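# Two robots open a locker's spring-pinned drop-down gate

## Task

Get the locker's drop-down front gate open, with the spring pins at its two top corners released, and leave it settled in the open position on its own. Afterwards both robots must release it and back away. If either robot topples or is left leaning, the task fails, and a gate that stays open only because a robot is holding it does not count.

## Robot and tools

Robots: r1 and r2, two identical Hello Robot Stretch 4 units. Each has an omni-wheel base, a lift on a vertical mast, an arm that telescopes forward, a three-joint wrist (yaw, pitch, roll) and a two-finger gripper, plus four onboard cameras: <name>_head_camera, <name>_head_left_camera, <name>_head_right_camera and <name>_wrist_camera. Each is about 1.6 m tall, and its base rim lies within 0.23 m of the base origin.

Frames: the base frame sits on the floor below the base centre, with x forward, y left and z up. hand_pose is reported in it, as the point midway between the fingers, 0.015 m behind the tips; it may be slightly wrong. The odometry frame is the base frame as it was at the scene start. Each robot reports only in its own frames, so where the robots are relative to each other can only be judged from images, lidar_m and wrist_depth_mm.

execute_actions(actions, cameras): actions is a list holding one action or none (an empty list just reports state and images). An action is an object keyed by "r1" and/or "r2"; each robot gets its own entry. Inside an entry: "base", "joints", or both, optionally with "pace" and "contact_limits"; or "end_of_arm" on its own. All motions in one action start together.
- base: exactly one relative move from where the base last measured itself. {"translate_m": d} drives straight, forward positive, -2 to 2 m. {"strafe_m": d} slides sideways, left positive, -2 to 2 m. {"rotate_rad": d} turns in place, counter-clockwise (left) positive, -3.2 to 3.2 rad.
- joints: absolute targets by name, not offsets. lift_m 0 to 1.2 m; arm_m 0 to 0.55 m (extension forward); wrist_yaw_rad -1.134 to 4.276 (0 forward, positive left, 3.14 folded back, above 3.4 the arm may block); wrist_pitch_rad -1.117 to 4.259 (0 level, 1.57 pointing down); wrist_roll_rad -1.117 to 4.259 (0 fingers level, positive clockwise seen from behind); gripper_m 0 to 0.08 m finger gap. Done tolerances: ±0.004 for lift and arm, ±0.02 for yaw and roll, ±0.05 for pitch, ±0.002 for gripper. Joint targets past a limit are clipped and the result notes it; other bad values or unknown keys reject the whole call.
- pace: "slow", "default", "fast", "max" (base up to 0.1/0.3/0.4/0.6 m/s and 1/2/3/4 rad/s; slower when the lift is above 0.2, down to 0.3 m/s and 1 rad/s at 1.2).
- contact_limits: {"arm_m": value}, 0 (gentlest) to 0.75 (firmest), 0.5 if omitted; the arm stops when it pushes harder.
- end_of_arm: "enable_torque" re-enables any wrist or gripper motor that shut off.
cameras: list of camera names, or "all"/null for all, [] for none. One action lasts at most 15 s. A robot or part left out of an action may keep pushing toward its previous target.

wait(seconds): 0 to 10 s, no new commands; returns state and images.
zoom_image(camera, region): region [x0, y0, x1, y1] in pixels of that camera's most recent image, at most 504x504.
finished_scene(scene): ends the scene irreversibly; the gate must already be open and resting, with the robots released and clear.

Result lines: base_status and joint_status give how each motion ended: "done"; "off_target" (stopped short, may still push); "contact_stop_at_<key>" (hit something; the part then goes slack and a lift may sink or a base roll); "limit_stop_at_<name>" (built-in limit; "limit_stop_at_tilt" means leaning over 6 degrees, with lift, arm and wheels slack until it straightens; "limit_stop_at_own_body" means self-collision, often with pitch below -0.2 and roll below -0.4 or above 4); "torque_fault" (wrist or gripper motor went limp; send enable_torque). on_its_own reports uncommanded things; "held at" is the held target, not the position. lidar_m: 12 distances in metres from the base origin, 30-degree sectors, 1st straight ahead, counting counter-clockwise (4th left, 7th behind, 10th right); "-" means nothing seen or closer than 0.25 m; it sees roughly 0.15 m up to robot height and sees the other robot. wrist_depth_mm: 7x7 grid of median depths, 100 to 2000 mm. base_odometry counts wheel turns, so slipping is counted as travel; a gap over about 0.1 rad between turned_by_wheels and turned_by_imu signals a hit or slip. base_tilt in degrees, forward and right positive, with a fixed offset up to about 1.5. motor_effort is percent of maximum, bracket value is the peak; wheel efforts positive means pushing the base to turn right.

Gripper: to grasp, command a gap smaller than the object; after a grip "off_target" means something is held. Keeping gripper effort beyond about 50 shuts the motor off.

Cautions: never press one robot's base into the other; once touching, even millimetres more is a hard press that ends the run, and contact is not reported, so watch images and lidar. Equal commands may differ by about 3 cm per metre between robots. Avoid tipping: no turning or driving with over 1 kg held and arm_m above 0.2, and beware sustained pushes or pulls with the hand high or contact limits high. Avoid dropping things, slamming the gate, hard hits and strong pushes. At the start, lift_m 0.4 with wrist_yaw_rad 0 unfolds the wrist. The robot keeps holding the last command while you think.

Each tool is called after "Call:" in YAML: its name, and indented under it one key for each argument.

## Session

I'll start by looking at the current state of the scene.

Call:
execute_actions:
  actions: []

Scene clock: 0.00 s.
r1.base_odometry: x=+0.000 y=+0.000 heading=+0.000 (m, m, rad; r1's odometry frame)
r1.turned_by_wheels: +0.000 (rad since the last result)
r1.turned_by_imu: +0.000 (rad since the last result)
r1.base_tilt: forward=+0.1 right=+0.0 (deg)
r1.lidar_m: 1.08 0.89 0.89 1.04 1.67 2.74 3.13 2.66 4.38 2.40 1.99 1.96
r1.base_status: not commanded
r1.joint_positions: lift_m=+0.174 arm_m=+0.001 wrist_yaw_rad=+3.077 wrist_pitch_rad=-0.004 wrist_roll_rad=+0.019 gripper_m=+0.040
r1.joint_status: not commanded
r1.motor_effort: lift_m=+20 arm_m=-1 wrist_yaw_rad=+2 wrist_pitch_rad=-8 wrist_roll_rad=+1 gripper_m=-4 wheel_0=+0 wheel_1=+0 wheel_2=+0 (%)
r1.hand_pose: x=-0.0351 y=+0.1010 z=+0.3527 quat_wxyz=(+0.032, +0.002, +0.009, +0.999) (m; r1's base frame)
r1.wrist_depth_mm: 136 138 - - - - - / 105 138 - - - - - / 108 138 264 - - - - / 118 139 - - - - - / - - - - - - - / 1430 1366 1205 1281 1138 1229 1229 / 946 976 125 904 - - 842
r2.base_odometry: x=+0.000 y=+0.000 heading=+0.000 (m, m, rad; r2's odometry frame)
r2.turned_by_wheels: +0.000 (rad since the last result)
r2.turned_by_imu: +0.000 (rad since the last result)
r2.base_tilt: forward=+0.5 right=+0.4 (deg)
r2.lidar_m: 1.74 1.51 1.52 1.79 2.54 2.55 3.02 3.19 3.20 3.81 1.33 2.92
r2.base_status: not commanded
r2.joint_positions: lift_m=+0.150 arm_m=+0.003 wrist_yaw_rad=+3.066 wrist_pitch_rad=+0.021 wrist_roll_rad=-0.015 gripper_m=+0.040
r2.joint_status: not commanded
r2.motor_effort: lift_m=+22 arm_m=-1 wrist_yaw_rad=+1 wrist_pitch_rad=-7 wrist_roll_rad=-2 gripper_m=-1 wheel_0=+0 wheel_1=-1 wheel_2=+1 (%)
r2.hand_pose: x=-0.0318 y=+0.1032 z=+0.3236 quat_wxyz=(+0.038, -0.011, -0.007, +0.999) (m; r2's base frame)
r2.wrist_depth_mm: - 140 - - - - - / - 140 - - - - - / 106 138 256 - - - - / 116 138 - - - - - / 1042 - - - - - - / 1397 1464 1537 1576 1661 1756 1708 / 917 991 137 991 133 1078 1078
pictures: r1_head_camera, r1_head_left_camera, r1_head_right_camera, r1_wrist_camera, r2_head_camera, r2_head_left_camera, r2_head_right_camera, r2_wrist_camera
Images, in order (width x height): r1_head_camera 420x560, r1_head_left_camera 420x672, r1_head_right_camera 420x672, r1_wrist_camera 616x392, r2_head_camera 420x560, r2_head_left_camera 420x672, r2_head_right_camera 420x672, r2_wrist_camera 616x392.

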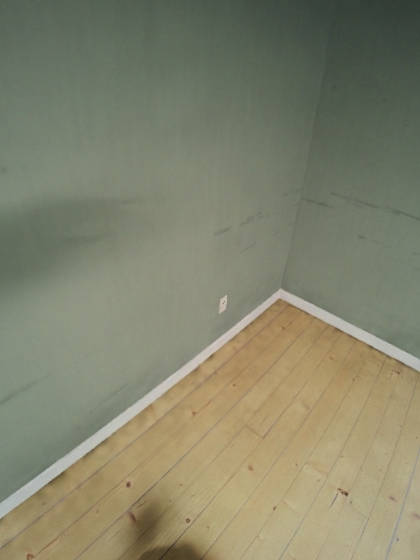

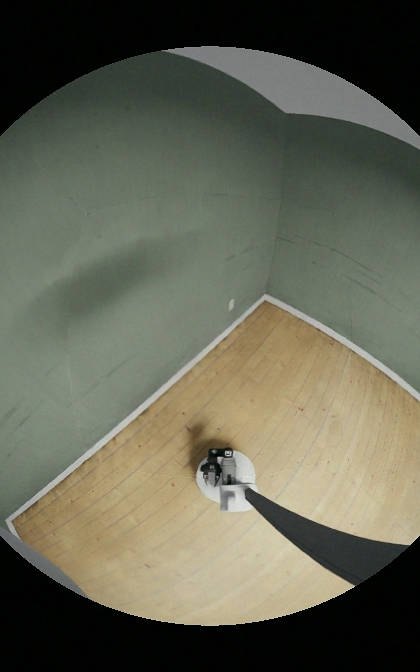

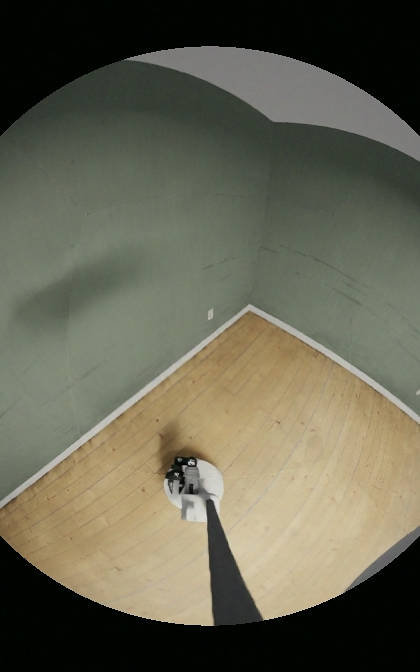

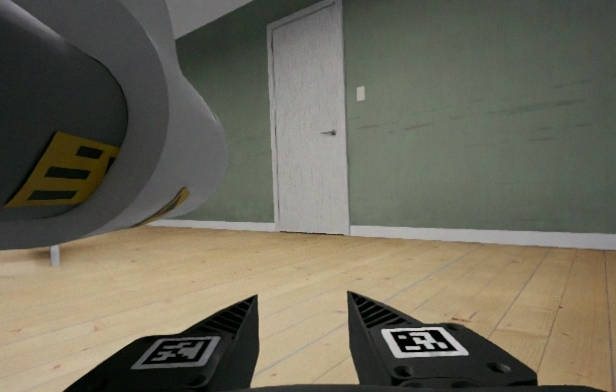

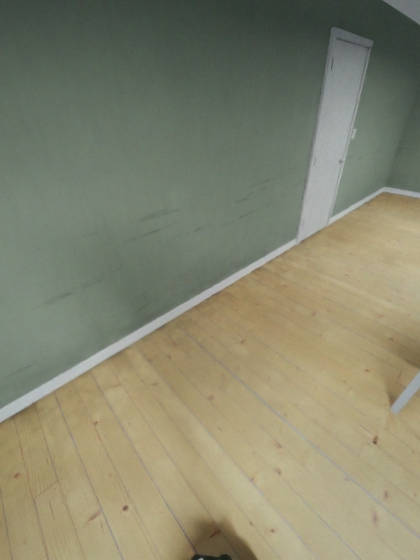

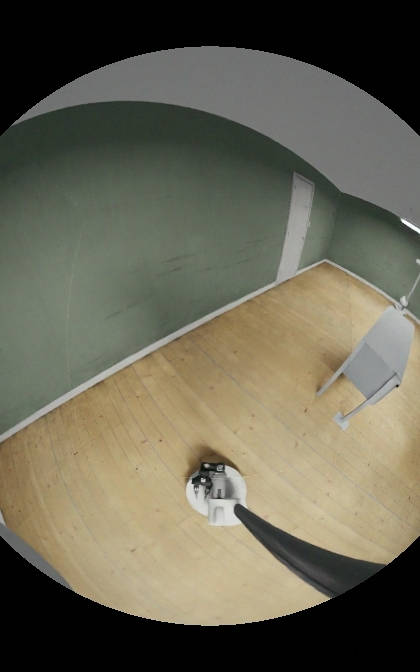

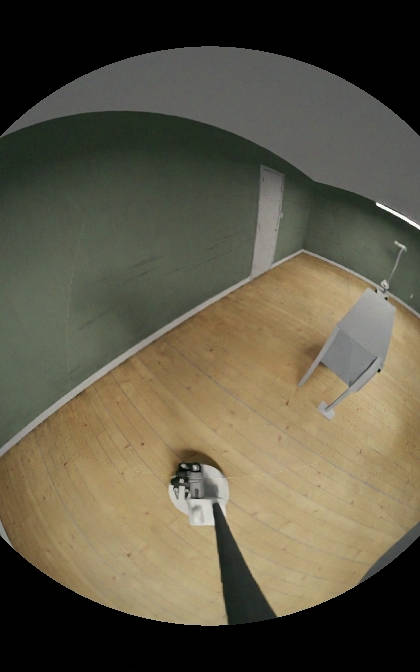

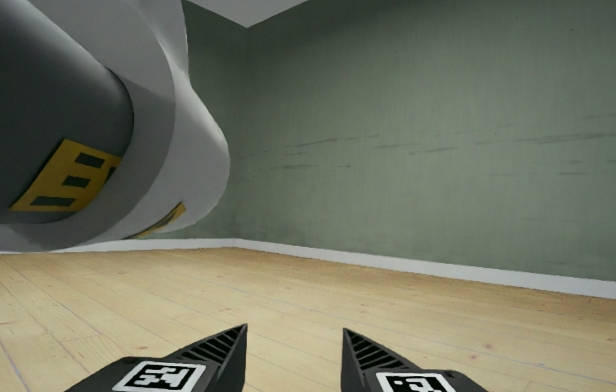

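Call:
zoom_image:
  camera: "r2_head_right_camera"
  region: [280, 220, 420, 430]

Region (280, 220, 420, 430) of r2_head_right_camera's 420x672 image, scaled by 2.400, with more detail than that image has.

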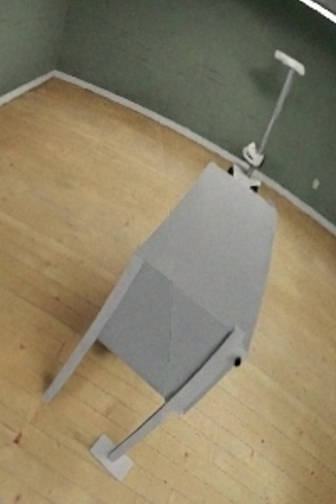

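Call:
execute_actions:
  actions:
    - {"r1": {"base": {"rotate_rad": -2.356}, "pace": "fast"}, "r2": {"base": {"rotate_rad": -0.785}, "pace": "fast"}}
  cameras: ["r1_head_camera", "r2_head_camera", "r1_head_left_camera", "r2_head_right_camera"]

Scene clock: 39.57 s.
r1.base_odometry: x=+0.000 y=+0.000 heading=-2.356 (m, m, rad; r1's odometry frame)
r1.turned_by_wheels: -2.356 (rad since the last result)
r1.turned_by_imu: -2.364 (rad since the last result)
r1.base_tilt: forward=+0.1 right=+0.1 (deg)
r1.lidar_m: 2.66 3.03 2.12 1.99 1.39 0.96 0.88 0.92 1.21 2.75 2.78 3.66
r1.base_status: done
r1.joint_positions: lift_m=+0.174 arm_m=+0.001 wrist_yaw_rad=+3.077 wrist_pitch_rad=-0.004 wrist_roll_rad=+0.019 gripper_m=+0.040
r1.joint_status: not commanded
r1.motor_effort: lift_m=+20(20) arm_m=-1(1) wrist_yaw_rad=+3(3) wrist_pitch_rad=-8(8) wrist_roll_rad=+1(1) gripper_m=-1(2) wheel_0=+0(6) wheel_1=+0(11) wheel_2=+0(3) (%)
r1.hand_pose: x=-0.0350 y=+0.1011 z=+0.3527 quat_wxyz=(+0.033, +0.002, +0.009, +0.999) (m; r1's base frame)
r1.wrist_depth_mm: 136 138 1008 1042 1078 1118 1138 / 105 138 1025 1042 1078 1118 1118 / 108 138 264 1042 1078 1098 1160 / 118 139 1008 1042 1078 1098 1160 / 960 991 1008 1060 1098 1118 1160 / 946 976 1008 1025 1060 1098 1118 / 931 960 125 904 - - 842
r2.base_odometry: x=+0.000 y=+0.000 heading=-0.785 (m, m, rad; r2's odometry frame)
r2.turned_by_wheels: -0.785 (rad since the last result)
r2.turned_by_imu: -0.788 (rad since the last result)
r2.base_tilt: forward=+0.3 right=+0.4 (deg)
r2.lidar_m: 1.32 2.10 1.56 1.51 1.60 2.21 2.54 2.66 3.35 3.19 3.36 1.31
r2.base_status: done
r2.joint_positions: lift_m=+0.150 arm_m=+0.003 wrist_yaw_rad=+3.066 wrist_pitch_rad=+0.021 wrist_roll_rad=-0.015 gripper_m=+0.040
r2.joint_status: not commanded
r2.motor_effort: lift_m=+22(22) arm_m=-1(1) wrist_yaw_rad=+2(1) wrist_pitch_rad=-7(7) wrist_roll_rad=-2(1) gripper_m=-1(1) wheel_0=+3(9) wheel_1=+1(10) wheel_2=+0(9) (%)
r2.hand_pose: x=-0.0318 y=+0.1032 z=+0.3236 quat_wxyz=(+0.038, -0.011, -0.007, +0.999) (m; r2's base frame)
r2.wrist_depth_mm: - 141 - - - - - / - 140 - - - - - / 105 139 256 - - - - / 116 138 - - - - - / 1060 - - - - - - / 1366 1464 1537 1618 1661 1756 1756 / 904 991 137 976 132 1078 1078
pictures: r1_head_camera, r1_head_left_camera, r2_head_camera, r2_head_right_camera
Images, in order (width x height): r1_head_camera 420x560, r1_head_left_camera 420x672, r2_head_camera 420x560, r2_head_right_camera 420x672.

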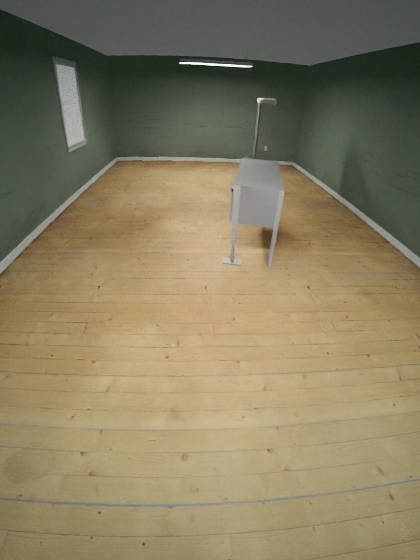

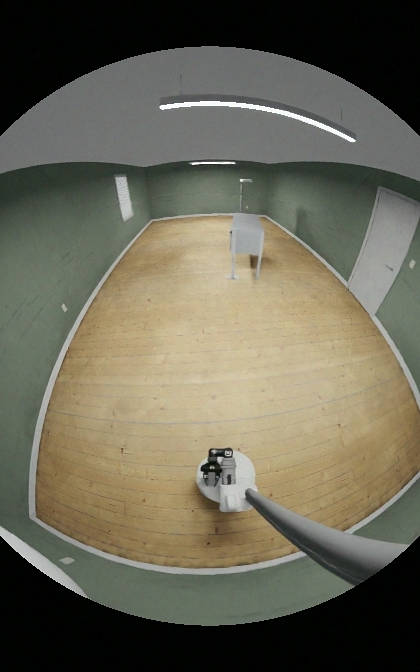

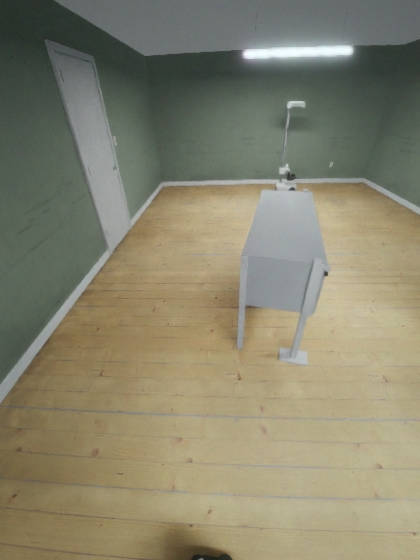

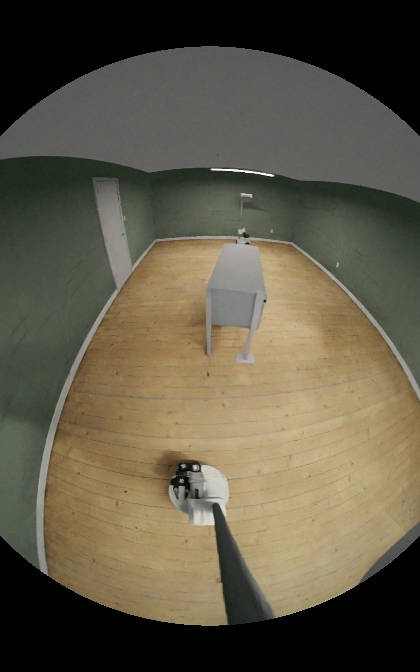

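Call:
zoom_image:
  camera: "r2_head_camera"
  region: [230, 180, 350, 380]

Call:
zoom_image:
  camera: "r1_head_camera"
  region: [210, 150, 300, 280]

Region (230, 180, 350, 380) of r2_head_camera's 420x560 image, scaled by 2.520, with more detail than that image has; it fills the left 302 columns of this view, and the rest is white.

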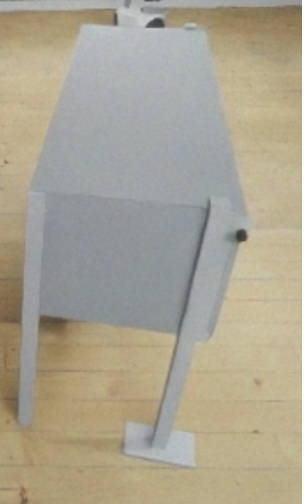

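Region (210, 150, 300, 280) of r1_head_camera's 420x560 image, scaled by 3.877, with more detail than that image has; it fills the left 349 columns of this view, and the rest is white.

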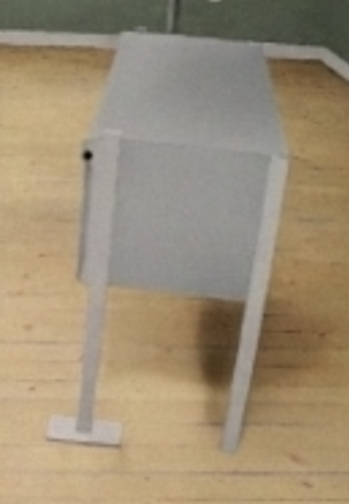

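Call:
execute_actions:
  actions:
    - {"r1": {"base": {"translate_m": 1.85}, "joints": {"lift_m": 0.58, "wrist_yaw_rad": 0, "gripper_m": 0.07}, "pace": "max"}, "r2": {"base": {"strafe_m": -0.8}, "joints": {"lift_m": 0.58, "wrist_yaw_rad": 0, "gripper_m": 0.07}, "pace": "fast"}}
  cameras: ["r1_head_camera", "r2_head_camera", "r1_wrist_camera", "r2_wrist_camera"]

Scene clock: 126.20 s.
r1.base_odometry: x=-1.308 y=-1.309 heading=-2.356 (m, m, rad; r1's odometry frame)
r1.turned_by_wheels: +0.000 (rad since the last result)
r1.turned_by_imu: +0.001 (rad since the last result)
r1.base_tilt: forward=+0.1 right=+0.1 (deg)
r1.lidar_m: 0.86 3.17 2.24 2.08 2.15 2.84 2.77 2.82 2.80 2.58 2.66 0.82
r1.base_status: done
r1.joint_positions: lift_m=+0.580 arm_m=+0.001 wrist_yaw_rad=+0.000 wrist_pitch_rad=-0.004 wrist_roll_rad=+0.019 gripper_m=+0.070
r1.joint_status: all done
r1.motor_effort: lift_m=+24(29) arm_m=-1(1) wrist_yaw_rad=+1(3) wrist_pitch_rad=-8(8) wrist_roll_rad=+1(2) gripper_m=+0(0) wheel_0=+0(6) wheel_1=+0(7) wheel_2=+0(15) (%)
r1.hand_pose: x=+0.3842 y=-0.0873 z=+0.7587 quat_wxyz=(+1.000, +0.009, -0.002, +0.000) (m; r1's base frame)
r1.wrist_depth_mm: - - - - - - - / - - - - - - - / - - - - - - - / - - - - 580 580 564 / - - - - 591 580 559 / - - - - 574 580 564 / 1983 - 154 1808 163 - -
r2.base_odometry: x=-0.565 y=-0.566 heading=-0.785 (m, m, rad; r2's odometry frame)
r2.turned_by_wheels: +0.000 (rad since the last result)
r2.turned_by_imu: -0.007 (rad since the last result)
r2.base_tilt: forward=+0.5 right=+0.5 (deg)
r2.lidar_m: 1.22 1.31 2.39 2.31 2.42 2.63 2.58 2.70 2.51 2.37 2.51 3.51
r2.base_status: done
r2.joint_positions: lift_m=+0.580 arm_m=+0.003 wrist_yaw_rad=+0.000 wrist_pitch_rad=+0.021 wrist_roll_rad=-0.015 gripper_m=+0.070
r2.joint_status: all done
r2.motor_effort: lift_m=+27(30) arm_m=-1(1) wrist_yaw_rad=+1(4) wrist_pitch_rad=-8(7) wrist_roll_rad=-2(2) gripper_m=+1(2) wheel_0=-3(14) wheel_1=+3(15) wheel_2=+0(0) (%)
r2.hand_pose: x=+0.3863 y=-0.0874 z=+0.7534 quat_wxyz=(+1.000, -0.007, +0.010, +0.000) (m; r2's base frame)
r2.wrist_depth_mm: - - - - - - - / - - - - - - - / - - - - - - - / - - - - - - - / 1098 1060 1205 - - - - / 1118 1060 1205 - - - - / 1499 123 1863 - 147 - -
pictures: r1_head_camera, r1_wrist_camera, r2_head_camera, r2_wrist_camera
Images, in order (width x height): r1_head_camera 420x560, r1_wrist_camera 616x392, r2_head_camera 420x560, r2_wrist_camera 616x392.

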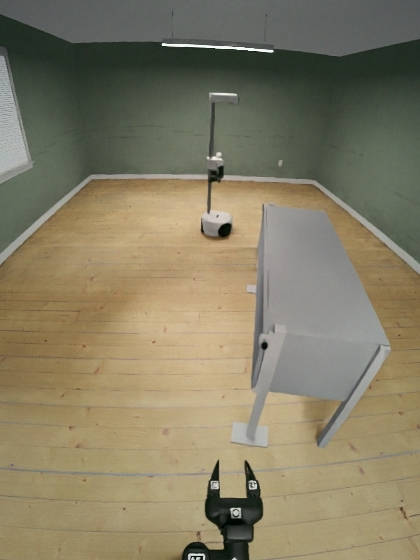

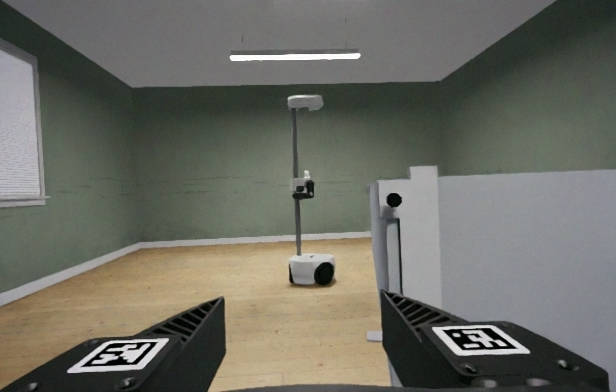

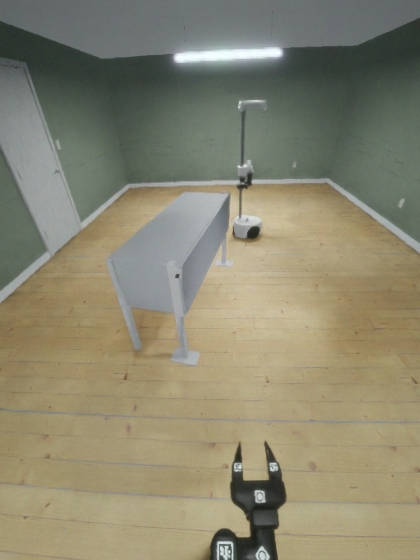

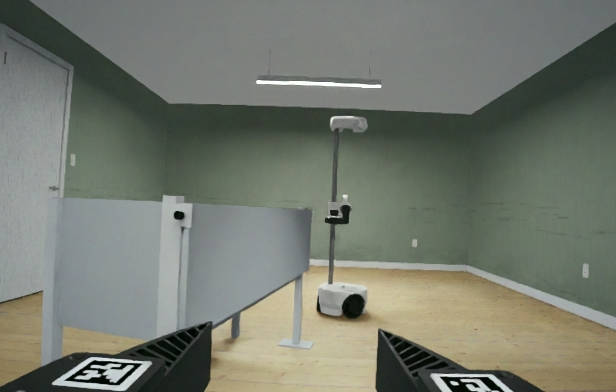

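Call:
zoom_image:
  camera: "r1_wrist_camera"
  region: [350, 150, 470, 300]

Call:
zoom_image:
  camera: "r2_wrist_camera"
  region: [140, 180, 330, 360]

Call:
zoom_image:
  camera: "r1_head_camera"
  region: [230, 300, 330, 450]

Region (350, 150, 470, 300) of r1_wrist_camera's 616x392 image, scaled by 3.360; it fills the left 403 columns of this view, and the rest is white.

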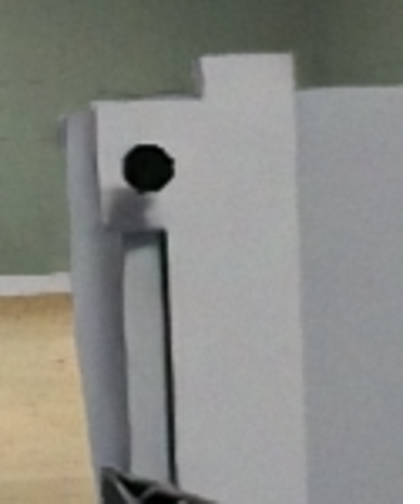

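Region (140, 180, 330, 360) of r2_wrist_camera's 616x392 image, scaled by 2.653; it fills the top 477 rows of this view, and the rest is white.

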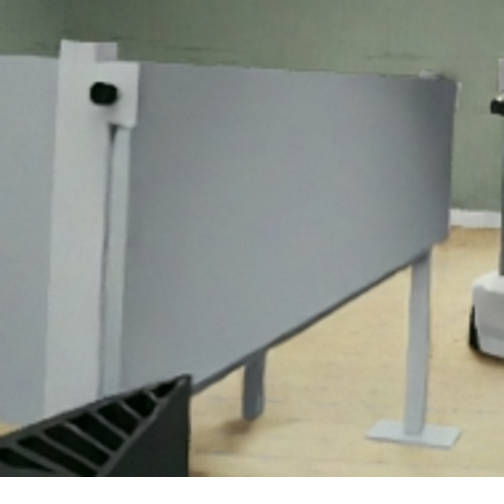

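Region (230, 300, 330, 450) of r1_head_camera's 420x560 image, scaled by 3.360, with more detail than that image has.

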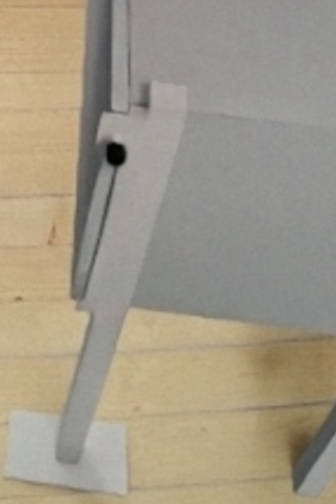

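Call:
execute_actions:
  actions:
    - {"r1": {"base": {"rotate_rad": -0.145}, "joints": {"lift_m": 0.62, "arm_m": 0.15}, "pace": "fast"}, "r2": {"base": {"rotate_rad": -0.237}, "joints": {"lift_m": 0.63}, "pace": "fast"}}
  cameras: ["r1_wrist_camera", "r2_wrist_camera"]

Scene clock: 247.47 s.
r1.base_odometry: x=-1.308 y=-1.309 heading=-2.501 (m, m, rad; r1's odometry frame)
r1.turned_by_wheels: -0.145 (rad since the last result)
r1.turned_by_imu: -0.144 (rad since the last result)
r1.base_tilt: forward=+0.1 right=+0.1 (deg)
r1.lidar_m: 0.80 3.85 2.37 2.10 2.11 2.53 2.77 2.79 2.98 2.58 2.62 0.86
r1.base_status: done
r1.joint_positions: lift_m=+0.620 arm_m=+0.149 wrist_yaw_rad=+0.000 wrist_pitch_rad=-0.004 wrist_roll_rad=+0.019 gripper_m=+0.070
r1.joint_status: all done
r1.motor_effort: lift_m=+25(31) arm_m=+5(6) wrist_yaw_rad=+1(3) wrist_pitch_rad=-8(8) wrist_roll_rad=+1(1) gripper_m=+1(1) wheel_0=+1(5) wheel_1=+1(6) wheel_2=+1(5) (%)
r1.hand_pose: x=+0.5326 y=-0.0874 z=+0.7987 quat_wxyz=(+1.000, +0.009, -0.002, +0.000) (m; r1's base frame)
r1.wrist_depth_mm: - - - - - - - / - - - - - - - / - - - - - - - / - - - - 820 699 597 / - - - 466 477 473 477 / - - - - 455 477 477 / - - 154 1661 163 - -
r2.base_odometry: x=-0.565 y=-0.566 heading=-1.021 (m, m, rad; r2's odometry frame)
r2.turned_by_wheels: -0.237 (rad since the last result)
r2.turned_by_imu: -0.239 (rad since the last result)
r2.base_tilt: forward=+0.4 right=+0.3 (deg)
r2.lidar_m: 1.96 1.22 2.63 2.32 2.33 2.79 2.55 2.58 2.75 2.38 2.39 2.88
r2.base_status: done
r2.joint_positions: lift_m=+0.630 arm_m=+0.003 wrist_yaw_rad=+0.000 wrist_pitch_rad=+0.021 wrist_roll_rad=-0.015 gripper_m=+0.070
r2.joint_status: all done
r2.motor_effort: lift_m=+26(28) arm_m=-1(1) wrist_yaw_rad=+0(0) wrist_pitch_rad=-7(8) wrist_roll_rad=-2(2) gripper_m=+1(0) wheel_0=+3(9) wheel_1=+2(9) wheel_2=-1(8) (%)
r2.hand_pose: x=+0.3863 y=-0.0874 z=+0.8034 quat_wxyz=(+1.000, -0.007, +0.010, +0.000) (m; r2's base frame)
r2.wrist_depth_mm: - - - - - - - / - - - - - - - / - - - - - - - / - - - - - - - / 931 1308 - - - - - / 917 1308 - - - - - / 904 123 1983 - 147 - -
pictures: r1_wrist_camera, r2_wrist_camera
Images, in order (width x height): r1_wrist_camera 616x392, r2_wrist_camera 616x392.

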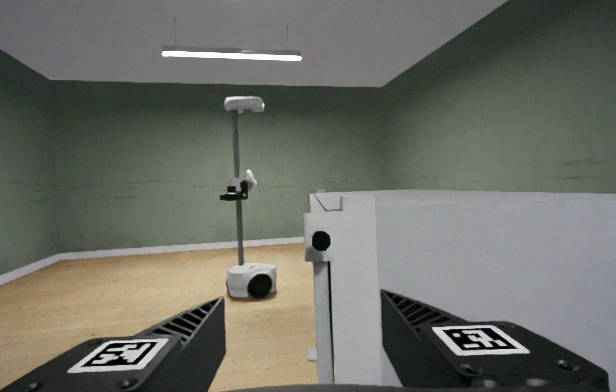

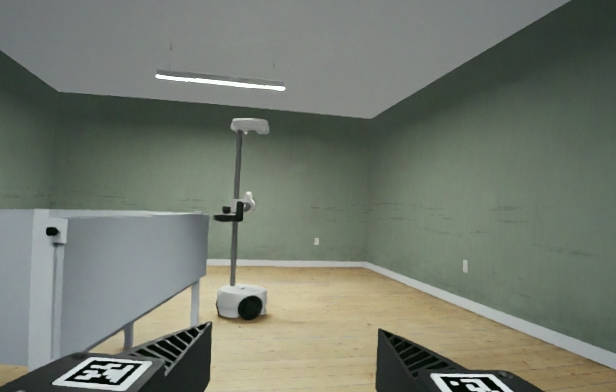

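Call:
zoom_image:
  camera: "r1_wrist_camera"
  region: [270, 170, 400, 300]

Call:
zoom_image:
  camera: "r2_wrist_camera"
  region: [0, 190, 260, 380]

Region (270, 170, 400, 300) of r1_wrist_camera's 616x392 image, scaled by 3.877.

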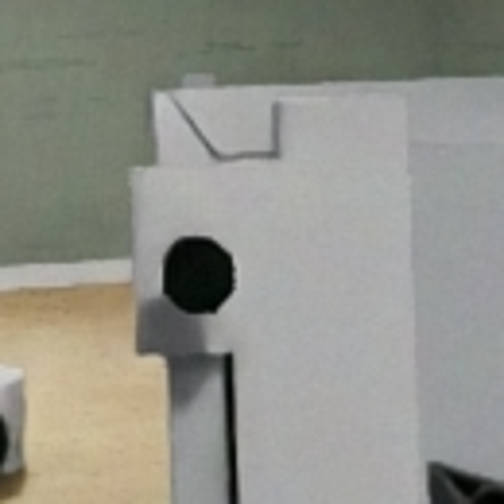

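Region (0, 190, 260, 380) of r2_wrist_camera's 616x392 image, scaled by 1.938; it fills the top 368 rows of this view, and the rest is white.

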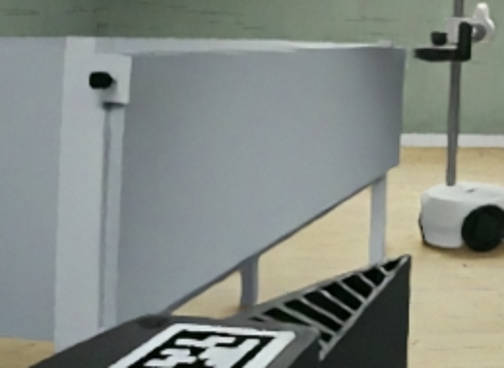

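Call:
execute_actions:
  actions:
    - {"r1": {"base": {"strafe_m": -0.016}, "joints": {"arm_m": 0.32}, "pace": "default"}, "r2": {"base": {"strafe_m": 0.58}, "joints": {"arm_m": 0.3}, "pace": "max"}}
  cameras: ["r1_wrist_camera", "r2_wrist_camera"]

Scene clock: 289.80 s.
r1.base_odometry: x=-1.317 y=-1.296 heading=-2.501 (m, m, rad; r1's odometry frame)
r1.turned_by_wheels: +0.000 (rad since the last result)
r1.turned_by_imu: +0.001 (rad since the last result)
r1.base_tilt: forward=+0.1 right=+0.1 (deg)
r1.lidar_m: 0.77 3.88 2.37 2.11 2.13 2.56 2.76 2.78 2.94 2.59 2.60 0.84
r1.base_status: done
r1.joint_positions: lift_m=+0.620 arm_m=+0.319 wrist_yaw_rad=+0.000 wrist_pitch_rad=-0.004 wrist_roll_rad=+0.019 gripper_m=+0.070
r1.joint_status: all done
r1.motor_effort: lift_m=+25(25) arm_m=+6(6) wrist_yaw_rad=+1(3) wrist_pitch_rad=-7(8) wrist_roll_rad=+1(1) gripper_m=-1(1) wheel_0=+0(7) wheel_1=+2(5) wheel_2=+1(1) (%)
r1.hand_pose: x=+0.7026 y=-0.0874 z=+0.7987 quat_wxyz=(+1.000, +0.009, -0.002, +0.000) (m; r1's base frame)
r1.wrist_depth_mm: - - - - - - - / - - - - - - - / - - - - - - - / - - - - 866 676 597 / - - - 286 286 303 303 / - - - 296 286 304 304 / - - 154 297 163 - -
r2.base_odometry: x=-0.071 y=-0.263 heading=-1.021 (m, m, rad; r2's odometry frame)
r2.turned_by_wheels: +0.000 (rad since the last result)
r2.turned_by_imu: +0.000 (rad since the last result)
r2.base_tilt: forward=+0.7 right=+0.4 (deg)
r2.lidar_m: 1.12 1.17 1.98 1.71 1.74 2.12 2.66 2.69 3.19 2.92 3.00 3.55
r2.base_status: done
r2.joint_positions: lift_m=+0.630 arm_m=+0.299 wrist_yaw_rad=+0.000 wrist_pitch_rad=+0.021 wrist_roll_rad=-0.015 gripper_m=+0.070
r2.joint_status: all done
r2.motor_effort: lift_m=+27(27) arm_m=+5(4) wrist_yaw_rad=+1(2) wrist_pitch_rad=-7(7) wrist_roll_rad=-2(2) gripper_m=+1(0) wheel_0=+1(15) wheel_1=-1(10) wheel_2=+0(1) (%)
r2.hand_pose: x=+0.6826 y=-0.0874 z=+0.8034 quat_wxyz=(+1.000, -0.007, +0.010, +0.000) (m; r2's base frame)
r2.wrist_depth_mm: - - - - - - - / - - - - - - - / - - - - - - - / - - - - - - - / 634 634 627 - - - - / 627 634 634 - - - - / 615 123 603 1921 147 - -
pictures: r1_wrist_camera, r2_wrist_camera
Images, in order (width x height): r1_wrist_camera 616x392, r2_wrist_camera 616x392.

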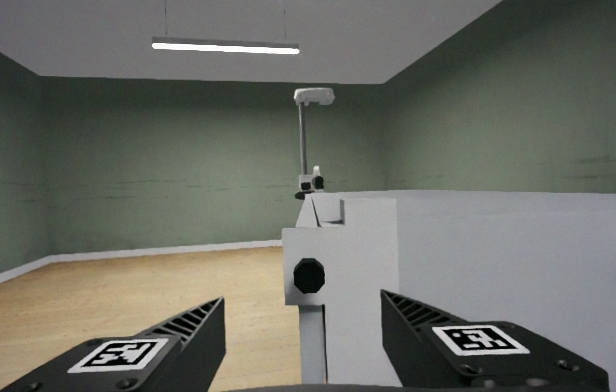

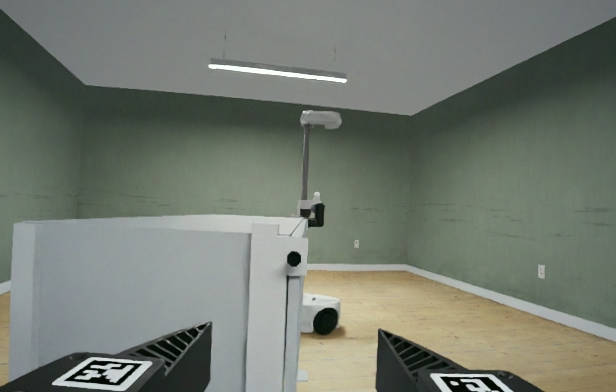

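Call:
zoom_image:
  camera: "r1_wrist_camera"
  region: [210, 160, 410, 360]

Call:
zoom_image:
  camera: "r2_wrist_camera"
  region: [240, 185, 360, 305]

Region (210, 160, 410, 360) of r1_wrist_camera's 616x392 image, scaled by 2.520.

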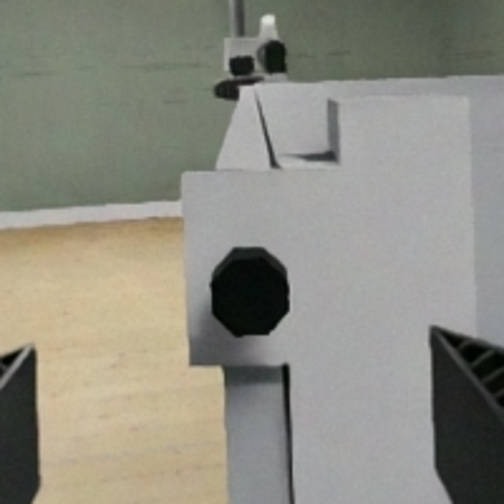

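Region (240, 185, 360, 305) of r2_wrist_camera's 616x392 image, scaled by 4.200.

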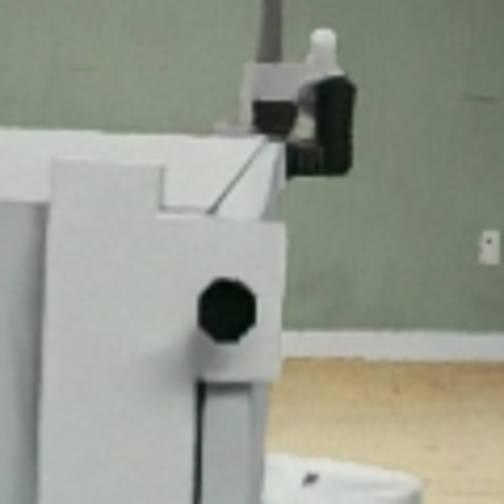

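Call:
execute_actions:
  actions:
    - {"r1": {"base": {"strafe_m": -0.005}, "joints": {"arm_m": 0.42}, "contact_limits": {"arm_m": 0.2}, "pace": "default"}, "r2": {"base": {"translate_m": 0.32}, "joints": {"lift_m": 0.62}, "pace": "fast"}}
  cameras: ["r1_wrist_camera", "r2_wrist_camera", "r1_head_camera"]

Scene clock: 364.10 s.
r1.base_odometry: x=-1.320 y=-1.292 heading=-2.501 (m, m, rad; r1's odometry frame)
r1.turned_by_wheels: +0.000 (rad since the last result)
r1.turned_by_imu: +0.001 (rad since the last result)
r1.base_tilt: forward=+0.1 right=+0.0 (deg)
r1.lidar_m: 0.81 3.84 2.38 2.10 2.14 2.54 2.76 2.77 2.95 2.54 2.61 0.85
r1.base_status: done
r1.joint_positions: lift_m=+0.620 arm_m=+0.419 wrist_yaw_rad=+0.000 wrist_pitch_rad=-0.004 wrist_roll_rad=+0.019 gripper_m=+0.070
r1.joint_status: all done
r1.motor_effort: lift_m=+25(25) arm_m=+5(6) wrist_yaw_rad=+2(3) wrist_pitch_rad=-8(8) wrist_roll_rad=+0(1) gripper_m=-1(0) wheel_0=+0(5) wheel_1=+1(5) wheel_2=+0(0) (%)
r1.contact_limits: arm_m 0.2
r1.hand_pose: x=+0.8026 y=-0.0874 z=+0.7987 quat_wxyz=(+1.000, +0.009, -0.002, +0.000) (m; r1's base frame)
r1.wrist_depth_mm: - - - - - - - / - - - - - - - / - - - - - - - / - - - - 866 676 591 / - - - 185 185 203 203 / - - - 185 185 204 204 / - - 154 186 163 - -
r2.base_odometry: x=+0.097 y=-0.536 heading=-1.021 (m, m, rad; r2's odometry frame)
r2.turned_by_wheels: +0.001 (rad since the last result)
r2.turned_by_imu: -0.003 (rad since the last result)
r2.base_tilt: forward=+0.4 right=+0.4 (deg)
r2.lidar_m: 0.77 0.86 2.06 1.79 1.81 2.19 3.00 3.00 3.31 2.88 2.93 3.51
r2.base_status: done
r2.joint_positions: lift_m=+0.620 arm_m=+0.299 wrist_yaw_rad=+0.000 wrist_pitch_rad=+0.021 wrist_roll_rad=-0.015 gripper_m=+0.070
r2.joint_status: all done
r2.motor_effort: lift_m=+16(20) arm_m=+5(5) wrist_yaw_rad=+0(0) wrist_pitch_rad=-8(8) wrist_roll_rad=-2(2) gripper_m=+0(0) wheel_0=+2(10) wheel_1=+2(10) wheel_2=+2(15) (%)
r2.hand_pose: x=+0.6826 y=-0.0874 z=+0.7942 quat_wxyz=(+1.000, -0.007, +0.010, +0.000) (m; r2's base frame)
r2.wrist_depth_mm: - - - - - - - / - - - - - - - / - - - - - - - / - - - - - - - / 307 310 293 - - - - / 307 307 290 - - - - / 304 123 287 1863 147 - -
pictures: r1_head_camera, r1_wrist_camera, r2_wrist_camera
Images, in order (width x height): r1_head_camera 420x560, r1_wrist_camera 616x392, r2_wrist_camera 616x392.

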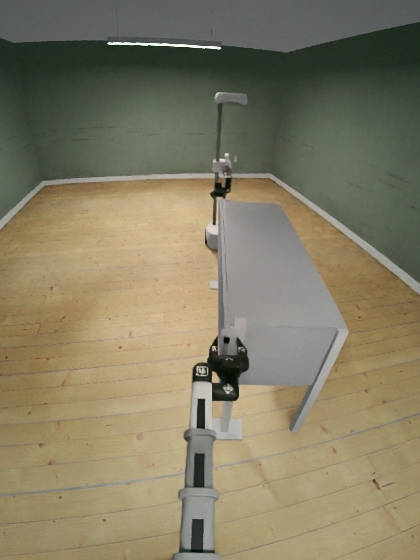

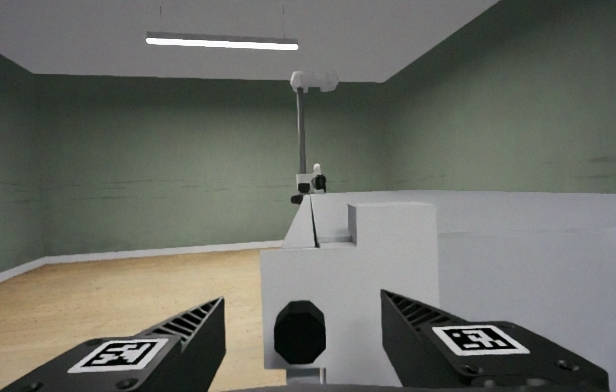

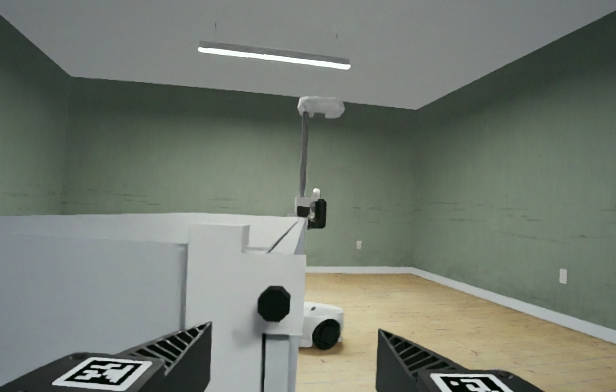

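Call:
zoom_image:
  camera: "r1_wrist_camera"
  region: [190, 232, 430, 392]

Call:
zoom_image:
  camera: "r2_wrist_camera"
  region: [190, 192, 400, 392]

Call:
zoom_image:
  camera: "r1_head_camera"
  region: [190, 310, 270, 410]

Region (190, 232, 430, 392) of r1_wrist_camera's 616x392 image, scaled by 2.100.

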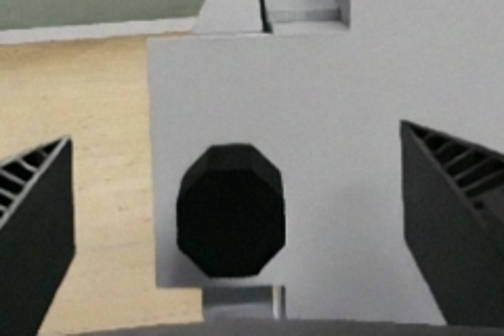

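Region (190, 192, 400, 392) of r2_wrist_camera's 616x392 image, scaled by 2.400; it fills the top 480 rows of this view, and the rest is white.

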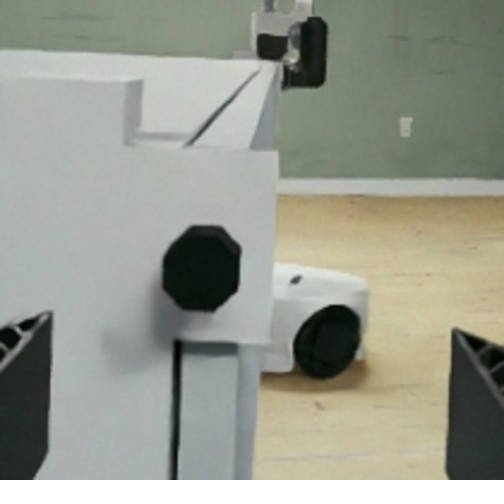

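Region (190, 310, 270, 410) of r1_head_camera's 420x560 image, scaled by 5.040, with more detail than that image has; it fills the left 403 columns of this view, and the rest is white.

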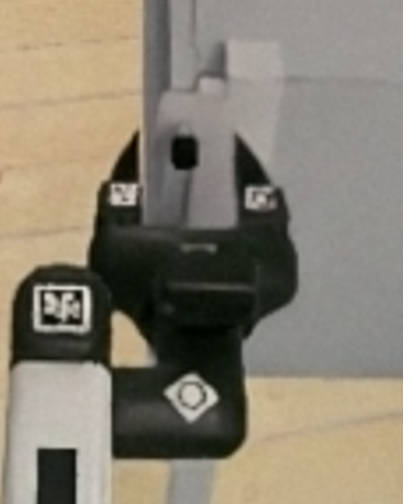

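Call:
execute_actions:
  actions:
    - {"r1": {"joints": {"arm_m": 0.427, "gripper_m": 0.005}, "contact_limits": {"arm_m": 0.2}, "pace": "default"}, "r2": {"base": {"strafe_m": 0.017}, "joints": {"arm_m": 0.412}, "contact_limits": {"arm_m": 0.2}, "pace": "default"}}
  cameras: ["r1_wrist_camera", "r2_wrist_camera", "r2_head_camera"]

Scene clock: 407.20 s.
r1.base_odometry: x=-1.320 y=-1.292 heading=-2.500 (m, m, rad; r1's odometry frame)
r1.turned_by_wheels: +0.000 (rad since the last result)
r1.turned_by_imu: +0.001 (rad since the last result)
r1.base_tilt: forward=+0.1 right=+0.1 (deg)
r1.lidar_m: 0.83 3.84 2.38 2.11 2.12 2.55 2.75 2.76 2.95 2.58 2.61 0.86
r1.base_status: not commanded
r1.joint_positions: lift_m=+0.620 arm_m=+0.426 wrist_yaw_rad=+0.001 wrist_pitch_rad=-0.004 wrist_roll_rad=+0.020 gripper_m=+0.018
r1.joint_status: gripper_m off_target (ended at +0.018, target +0.005); the others done
r1.on_its_own: gripper_m is held at +0.015, not at your +0.005, by its contact guard: the fingers met something
r1.motor_effort: lift_m=+25(24) arm_m=+6(6) wrist_yaw_rad=+2(0) wrist_pitch_rad=-7(8) wrist_roll_rad=-2(2) gripper_m=-37(38) wheel_0=+1(1) wheel_1=+1(1) wheel_2=+2(2) (%)
r1.contact_limits: arm_m 0.2
r1.hand_pose: x=+0.8096 y=-0.0873 z=+0.7987 quat_wxyz=(+1.000, +0.010, -0.002, +0.000) (m; r1's base frame)
r1.wrist_depth_mm: - - - - - - - / - - - - - - - / - - - - - - - / - - - - 854 661 585 / - - - 178 178 196 195 / - - - 154 178 196 196 / 1921 1983 - 142 - 197 196
r2.base_odometry: x=+0.111 y=-0.527 heading=-1.021 (m, m, rad; r2's odometry frame)
r2.turned_by_wheels: +0.000 (rad since the last result)
r2.turned_by_imu: -0.001 (rad since the last result)
r2.base_tilt: forward=+0.6 right=+0.4 (deg)
r2.lidar_m: 0.81 0.85 2.06 1.78 1.81 2.17 3.00 3.03 3.33 2.89 2.95 3.51
r2.base_status: done
r2.joint_positions: lift_m=+0.620 arm_m=+0.411 wrist_yaw_rad=+0.000 wrist_pitch_rad=+0.021 wrist_roll_rad=-0.015 gripper_m=+0.070
r2.joint_status: all done
r2.motor_effort: lift_m=+16(16) arm_m=+5(5) wrist_yaw_rad=+1(1) wrist_pitch_rad=-8(8) wrist_roll_rad=-2(2) gripper_m=+1(1) wheel_0=-2(9) wheel_1=+2(10) wheel_2=+0(2) (%)
r2.contact_limits: arm_m 0.2
r2.hand_pose: x=+0.7946 y=-0.0874 z=+0.7942 quat_wxyz=(+1.000, -0.007, +0.010, +0.000) (m; r2's base frame)
r2.wrist_depth_mm: - - - - - - - / - - - - - - - / - - - - - - - / - - - - - - - / 214 198 179 699 - - - / 196 196 178 178 - - - / 195 123 176 154 147 - -
pictures: r1_wrist_camera, r2_head_camera, r2_wrist_camera
Images, in order (width x height): r1_wrist_camera 616x392, r2_head_camera 420x560, r2_wrist_camera 616x392.

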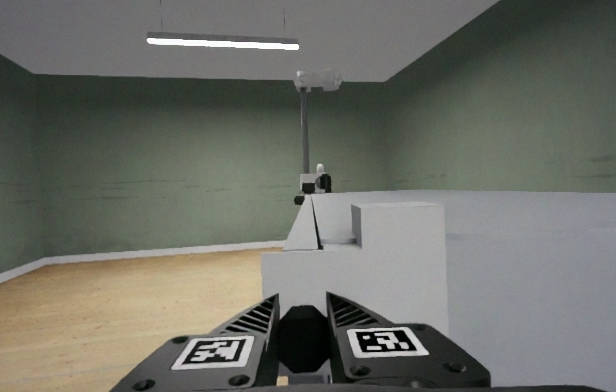

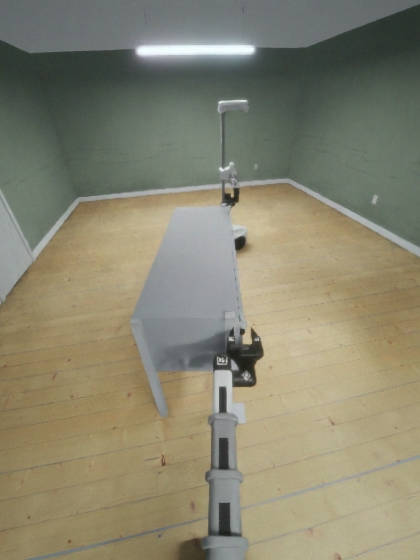

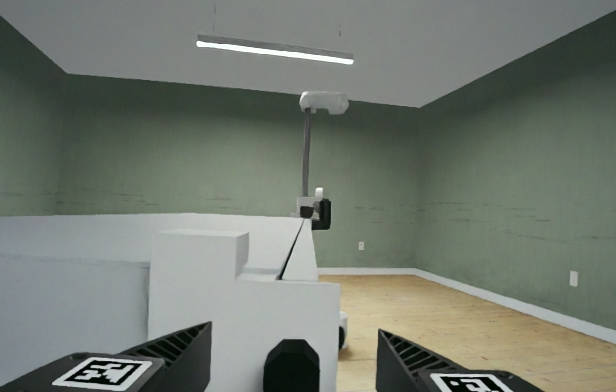

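Call:
execute_actions:
  actions:
    - {"r1": {"joints": {"arm_m": 0.405}, "contact_limits": {"arm_m": 0.2}, "pace": "slow"}, "r2": {"joints": {"arm_m": 0.416, "gripper_m": 0.005}, "contact_limits": {"arm_m": 0.2}, "pace": "default"}}
  cameras: ["r1_wrist_camera", "r2_wrist_camera", "r1_head_camera"]

Scene clock: 419.60 s.
r1.base_odometry: x=-1.321 y=-1.292 heading=-2.500 (m, m, rad; r1's odometry frame)
r1.turned_by_wheels: +0.000 (rad since the last result)
r1.turned_by_imu: -0.001 (rad since the last result)
r1.base_tilt: forward=+0.1 right=+0.1 (deg)
r1.lidar_m: 0.85 3.85 2.38 2.12 2.13 2.55 2.76 2.76 2.95 2.56 2.60 0.87
r1.base_status: not commanded
r1.joint_positions: lift_m=+0.620 arm_m=+0.420 wrist_yaw_rad=+0.006 wrist_pitch_rad=-0.003 wrist_roll_rad=+0.020 gripper_m=+0.018
r1.joint_status: arm_m contact_stop (moved -0.006 of -0.021)
r1.on_its_own: gripper_m is held at +0.015, not at your +0.005, by its contact guard: the fingers met something; arm_m is slack since a contact_stop (your +0.405 is given up); wrist_yaw_rad is at rest, and its effort (-14) is outside its rest range (-13 to +13)
r1.motor_effort: lift_m=+25(25) arm_m=+0(15) wrist_yaw_rad=-14(23) wrist_pitch_rad=-10(10) wrist_roll_rad=-2(2) gripper_m=-37(37) wheel_0=-2(5) wheel_1=-1(3) wheel_2=+8(11) (%)
r1.contact_limits: arm_m 0.2
r1.hand_pose: x=+0.8037 y=-0.0862 z=+0.7985 quat_wxyz=(+1.000, +0.010, -0.002, +0.003) (m; r1's base frame)
r1.wrist_depth_mm: - - - - - - - / - - - - - - - / - - - - - - - / - - - - 854 654 569 / - - - 182 182 201 201 / - - - 154 183 201 201 / 1921 - - 142 - 202 202
r2.base_odometry: x=+0.111 y=-0.527 heading=-1.021 (m, m, rad; r2's odometry frame)
r2.turned_by_wheels: +0.000 (rad since the last result)
r2.turned_by_imu: -0.001 (rad since the last result)
r2.base_tilt: forward=+0.6 right=+0.5 (deg)
r2.lidar_m: 0.82 0.85 2.04 1.80 1.79 2.17 2.99 2.99 3.30 2.90 2.95 3.50
r2.base_status: not commanded
r2.joint_positions: lift_m=+0.620 arm_m=+0.415 wrist_yaw_rad=+0.000 wrist_pitch_rad=+0.021 wrist_roll_rad=-0.014 gripper_m=+0.019
r2.joint_status: gripper_m off_target (ended at +0.019, target +0.005); the others done
r2.on_its_own: gripper_m is held at +0.015, not at your +0.005, by its contact guard: the fingers met something
r2.motor_effort: lift_m=+16(16) arm_m=+5(9) wrist_yaw_rad=+0(0) wrist_pitch_rad=-7(8) wrist_roll_rad=-4(4) gripper_m=-38(41) wheel_0=-2(2) wheel_1=+2(2) wheel_2=+0(0) (%)
r2.contact_limits: arm_m 0.2
r2.hand_pose: x=+0.7986 y=-0.0874 z=+0.7942 quat_wxyz=(+1.000, -0.007, +0.010, +0.000) (m; r2's base frame)
r2.wrist_depth_mm: - - - - - - - / - - - - - - - / - - - - - - - / - - - - - - - / 216 196 175 699 - - - / 192 192 174 174 - - - / 191 191 128 138 - - -
pictures: r1_head_camera, r1_wrist_camera, r2_wrist_camera
Images, in order (width x height): r1_head_camera 420x560, r1_wrist_camera 616x392, r2_wrist_camera 616x392.

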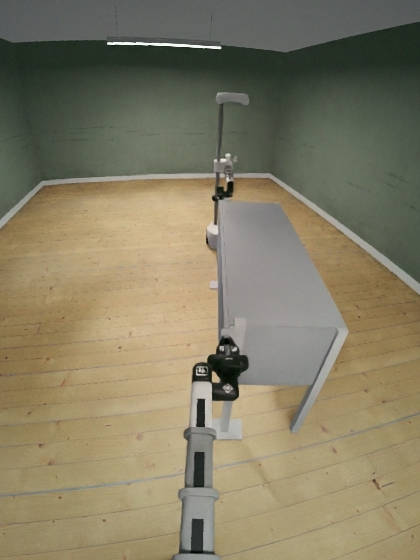

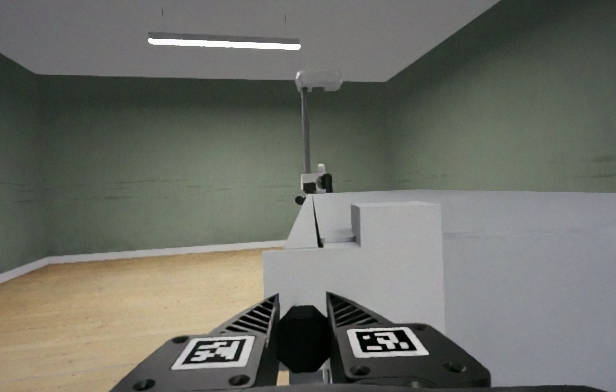

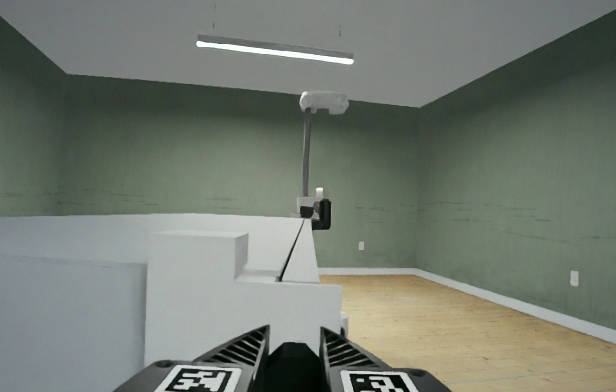

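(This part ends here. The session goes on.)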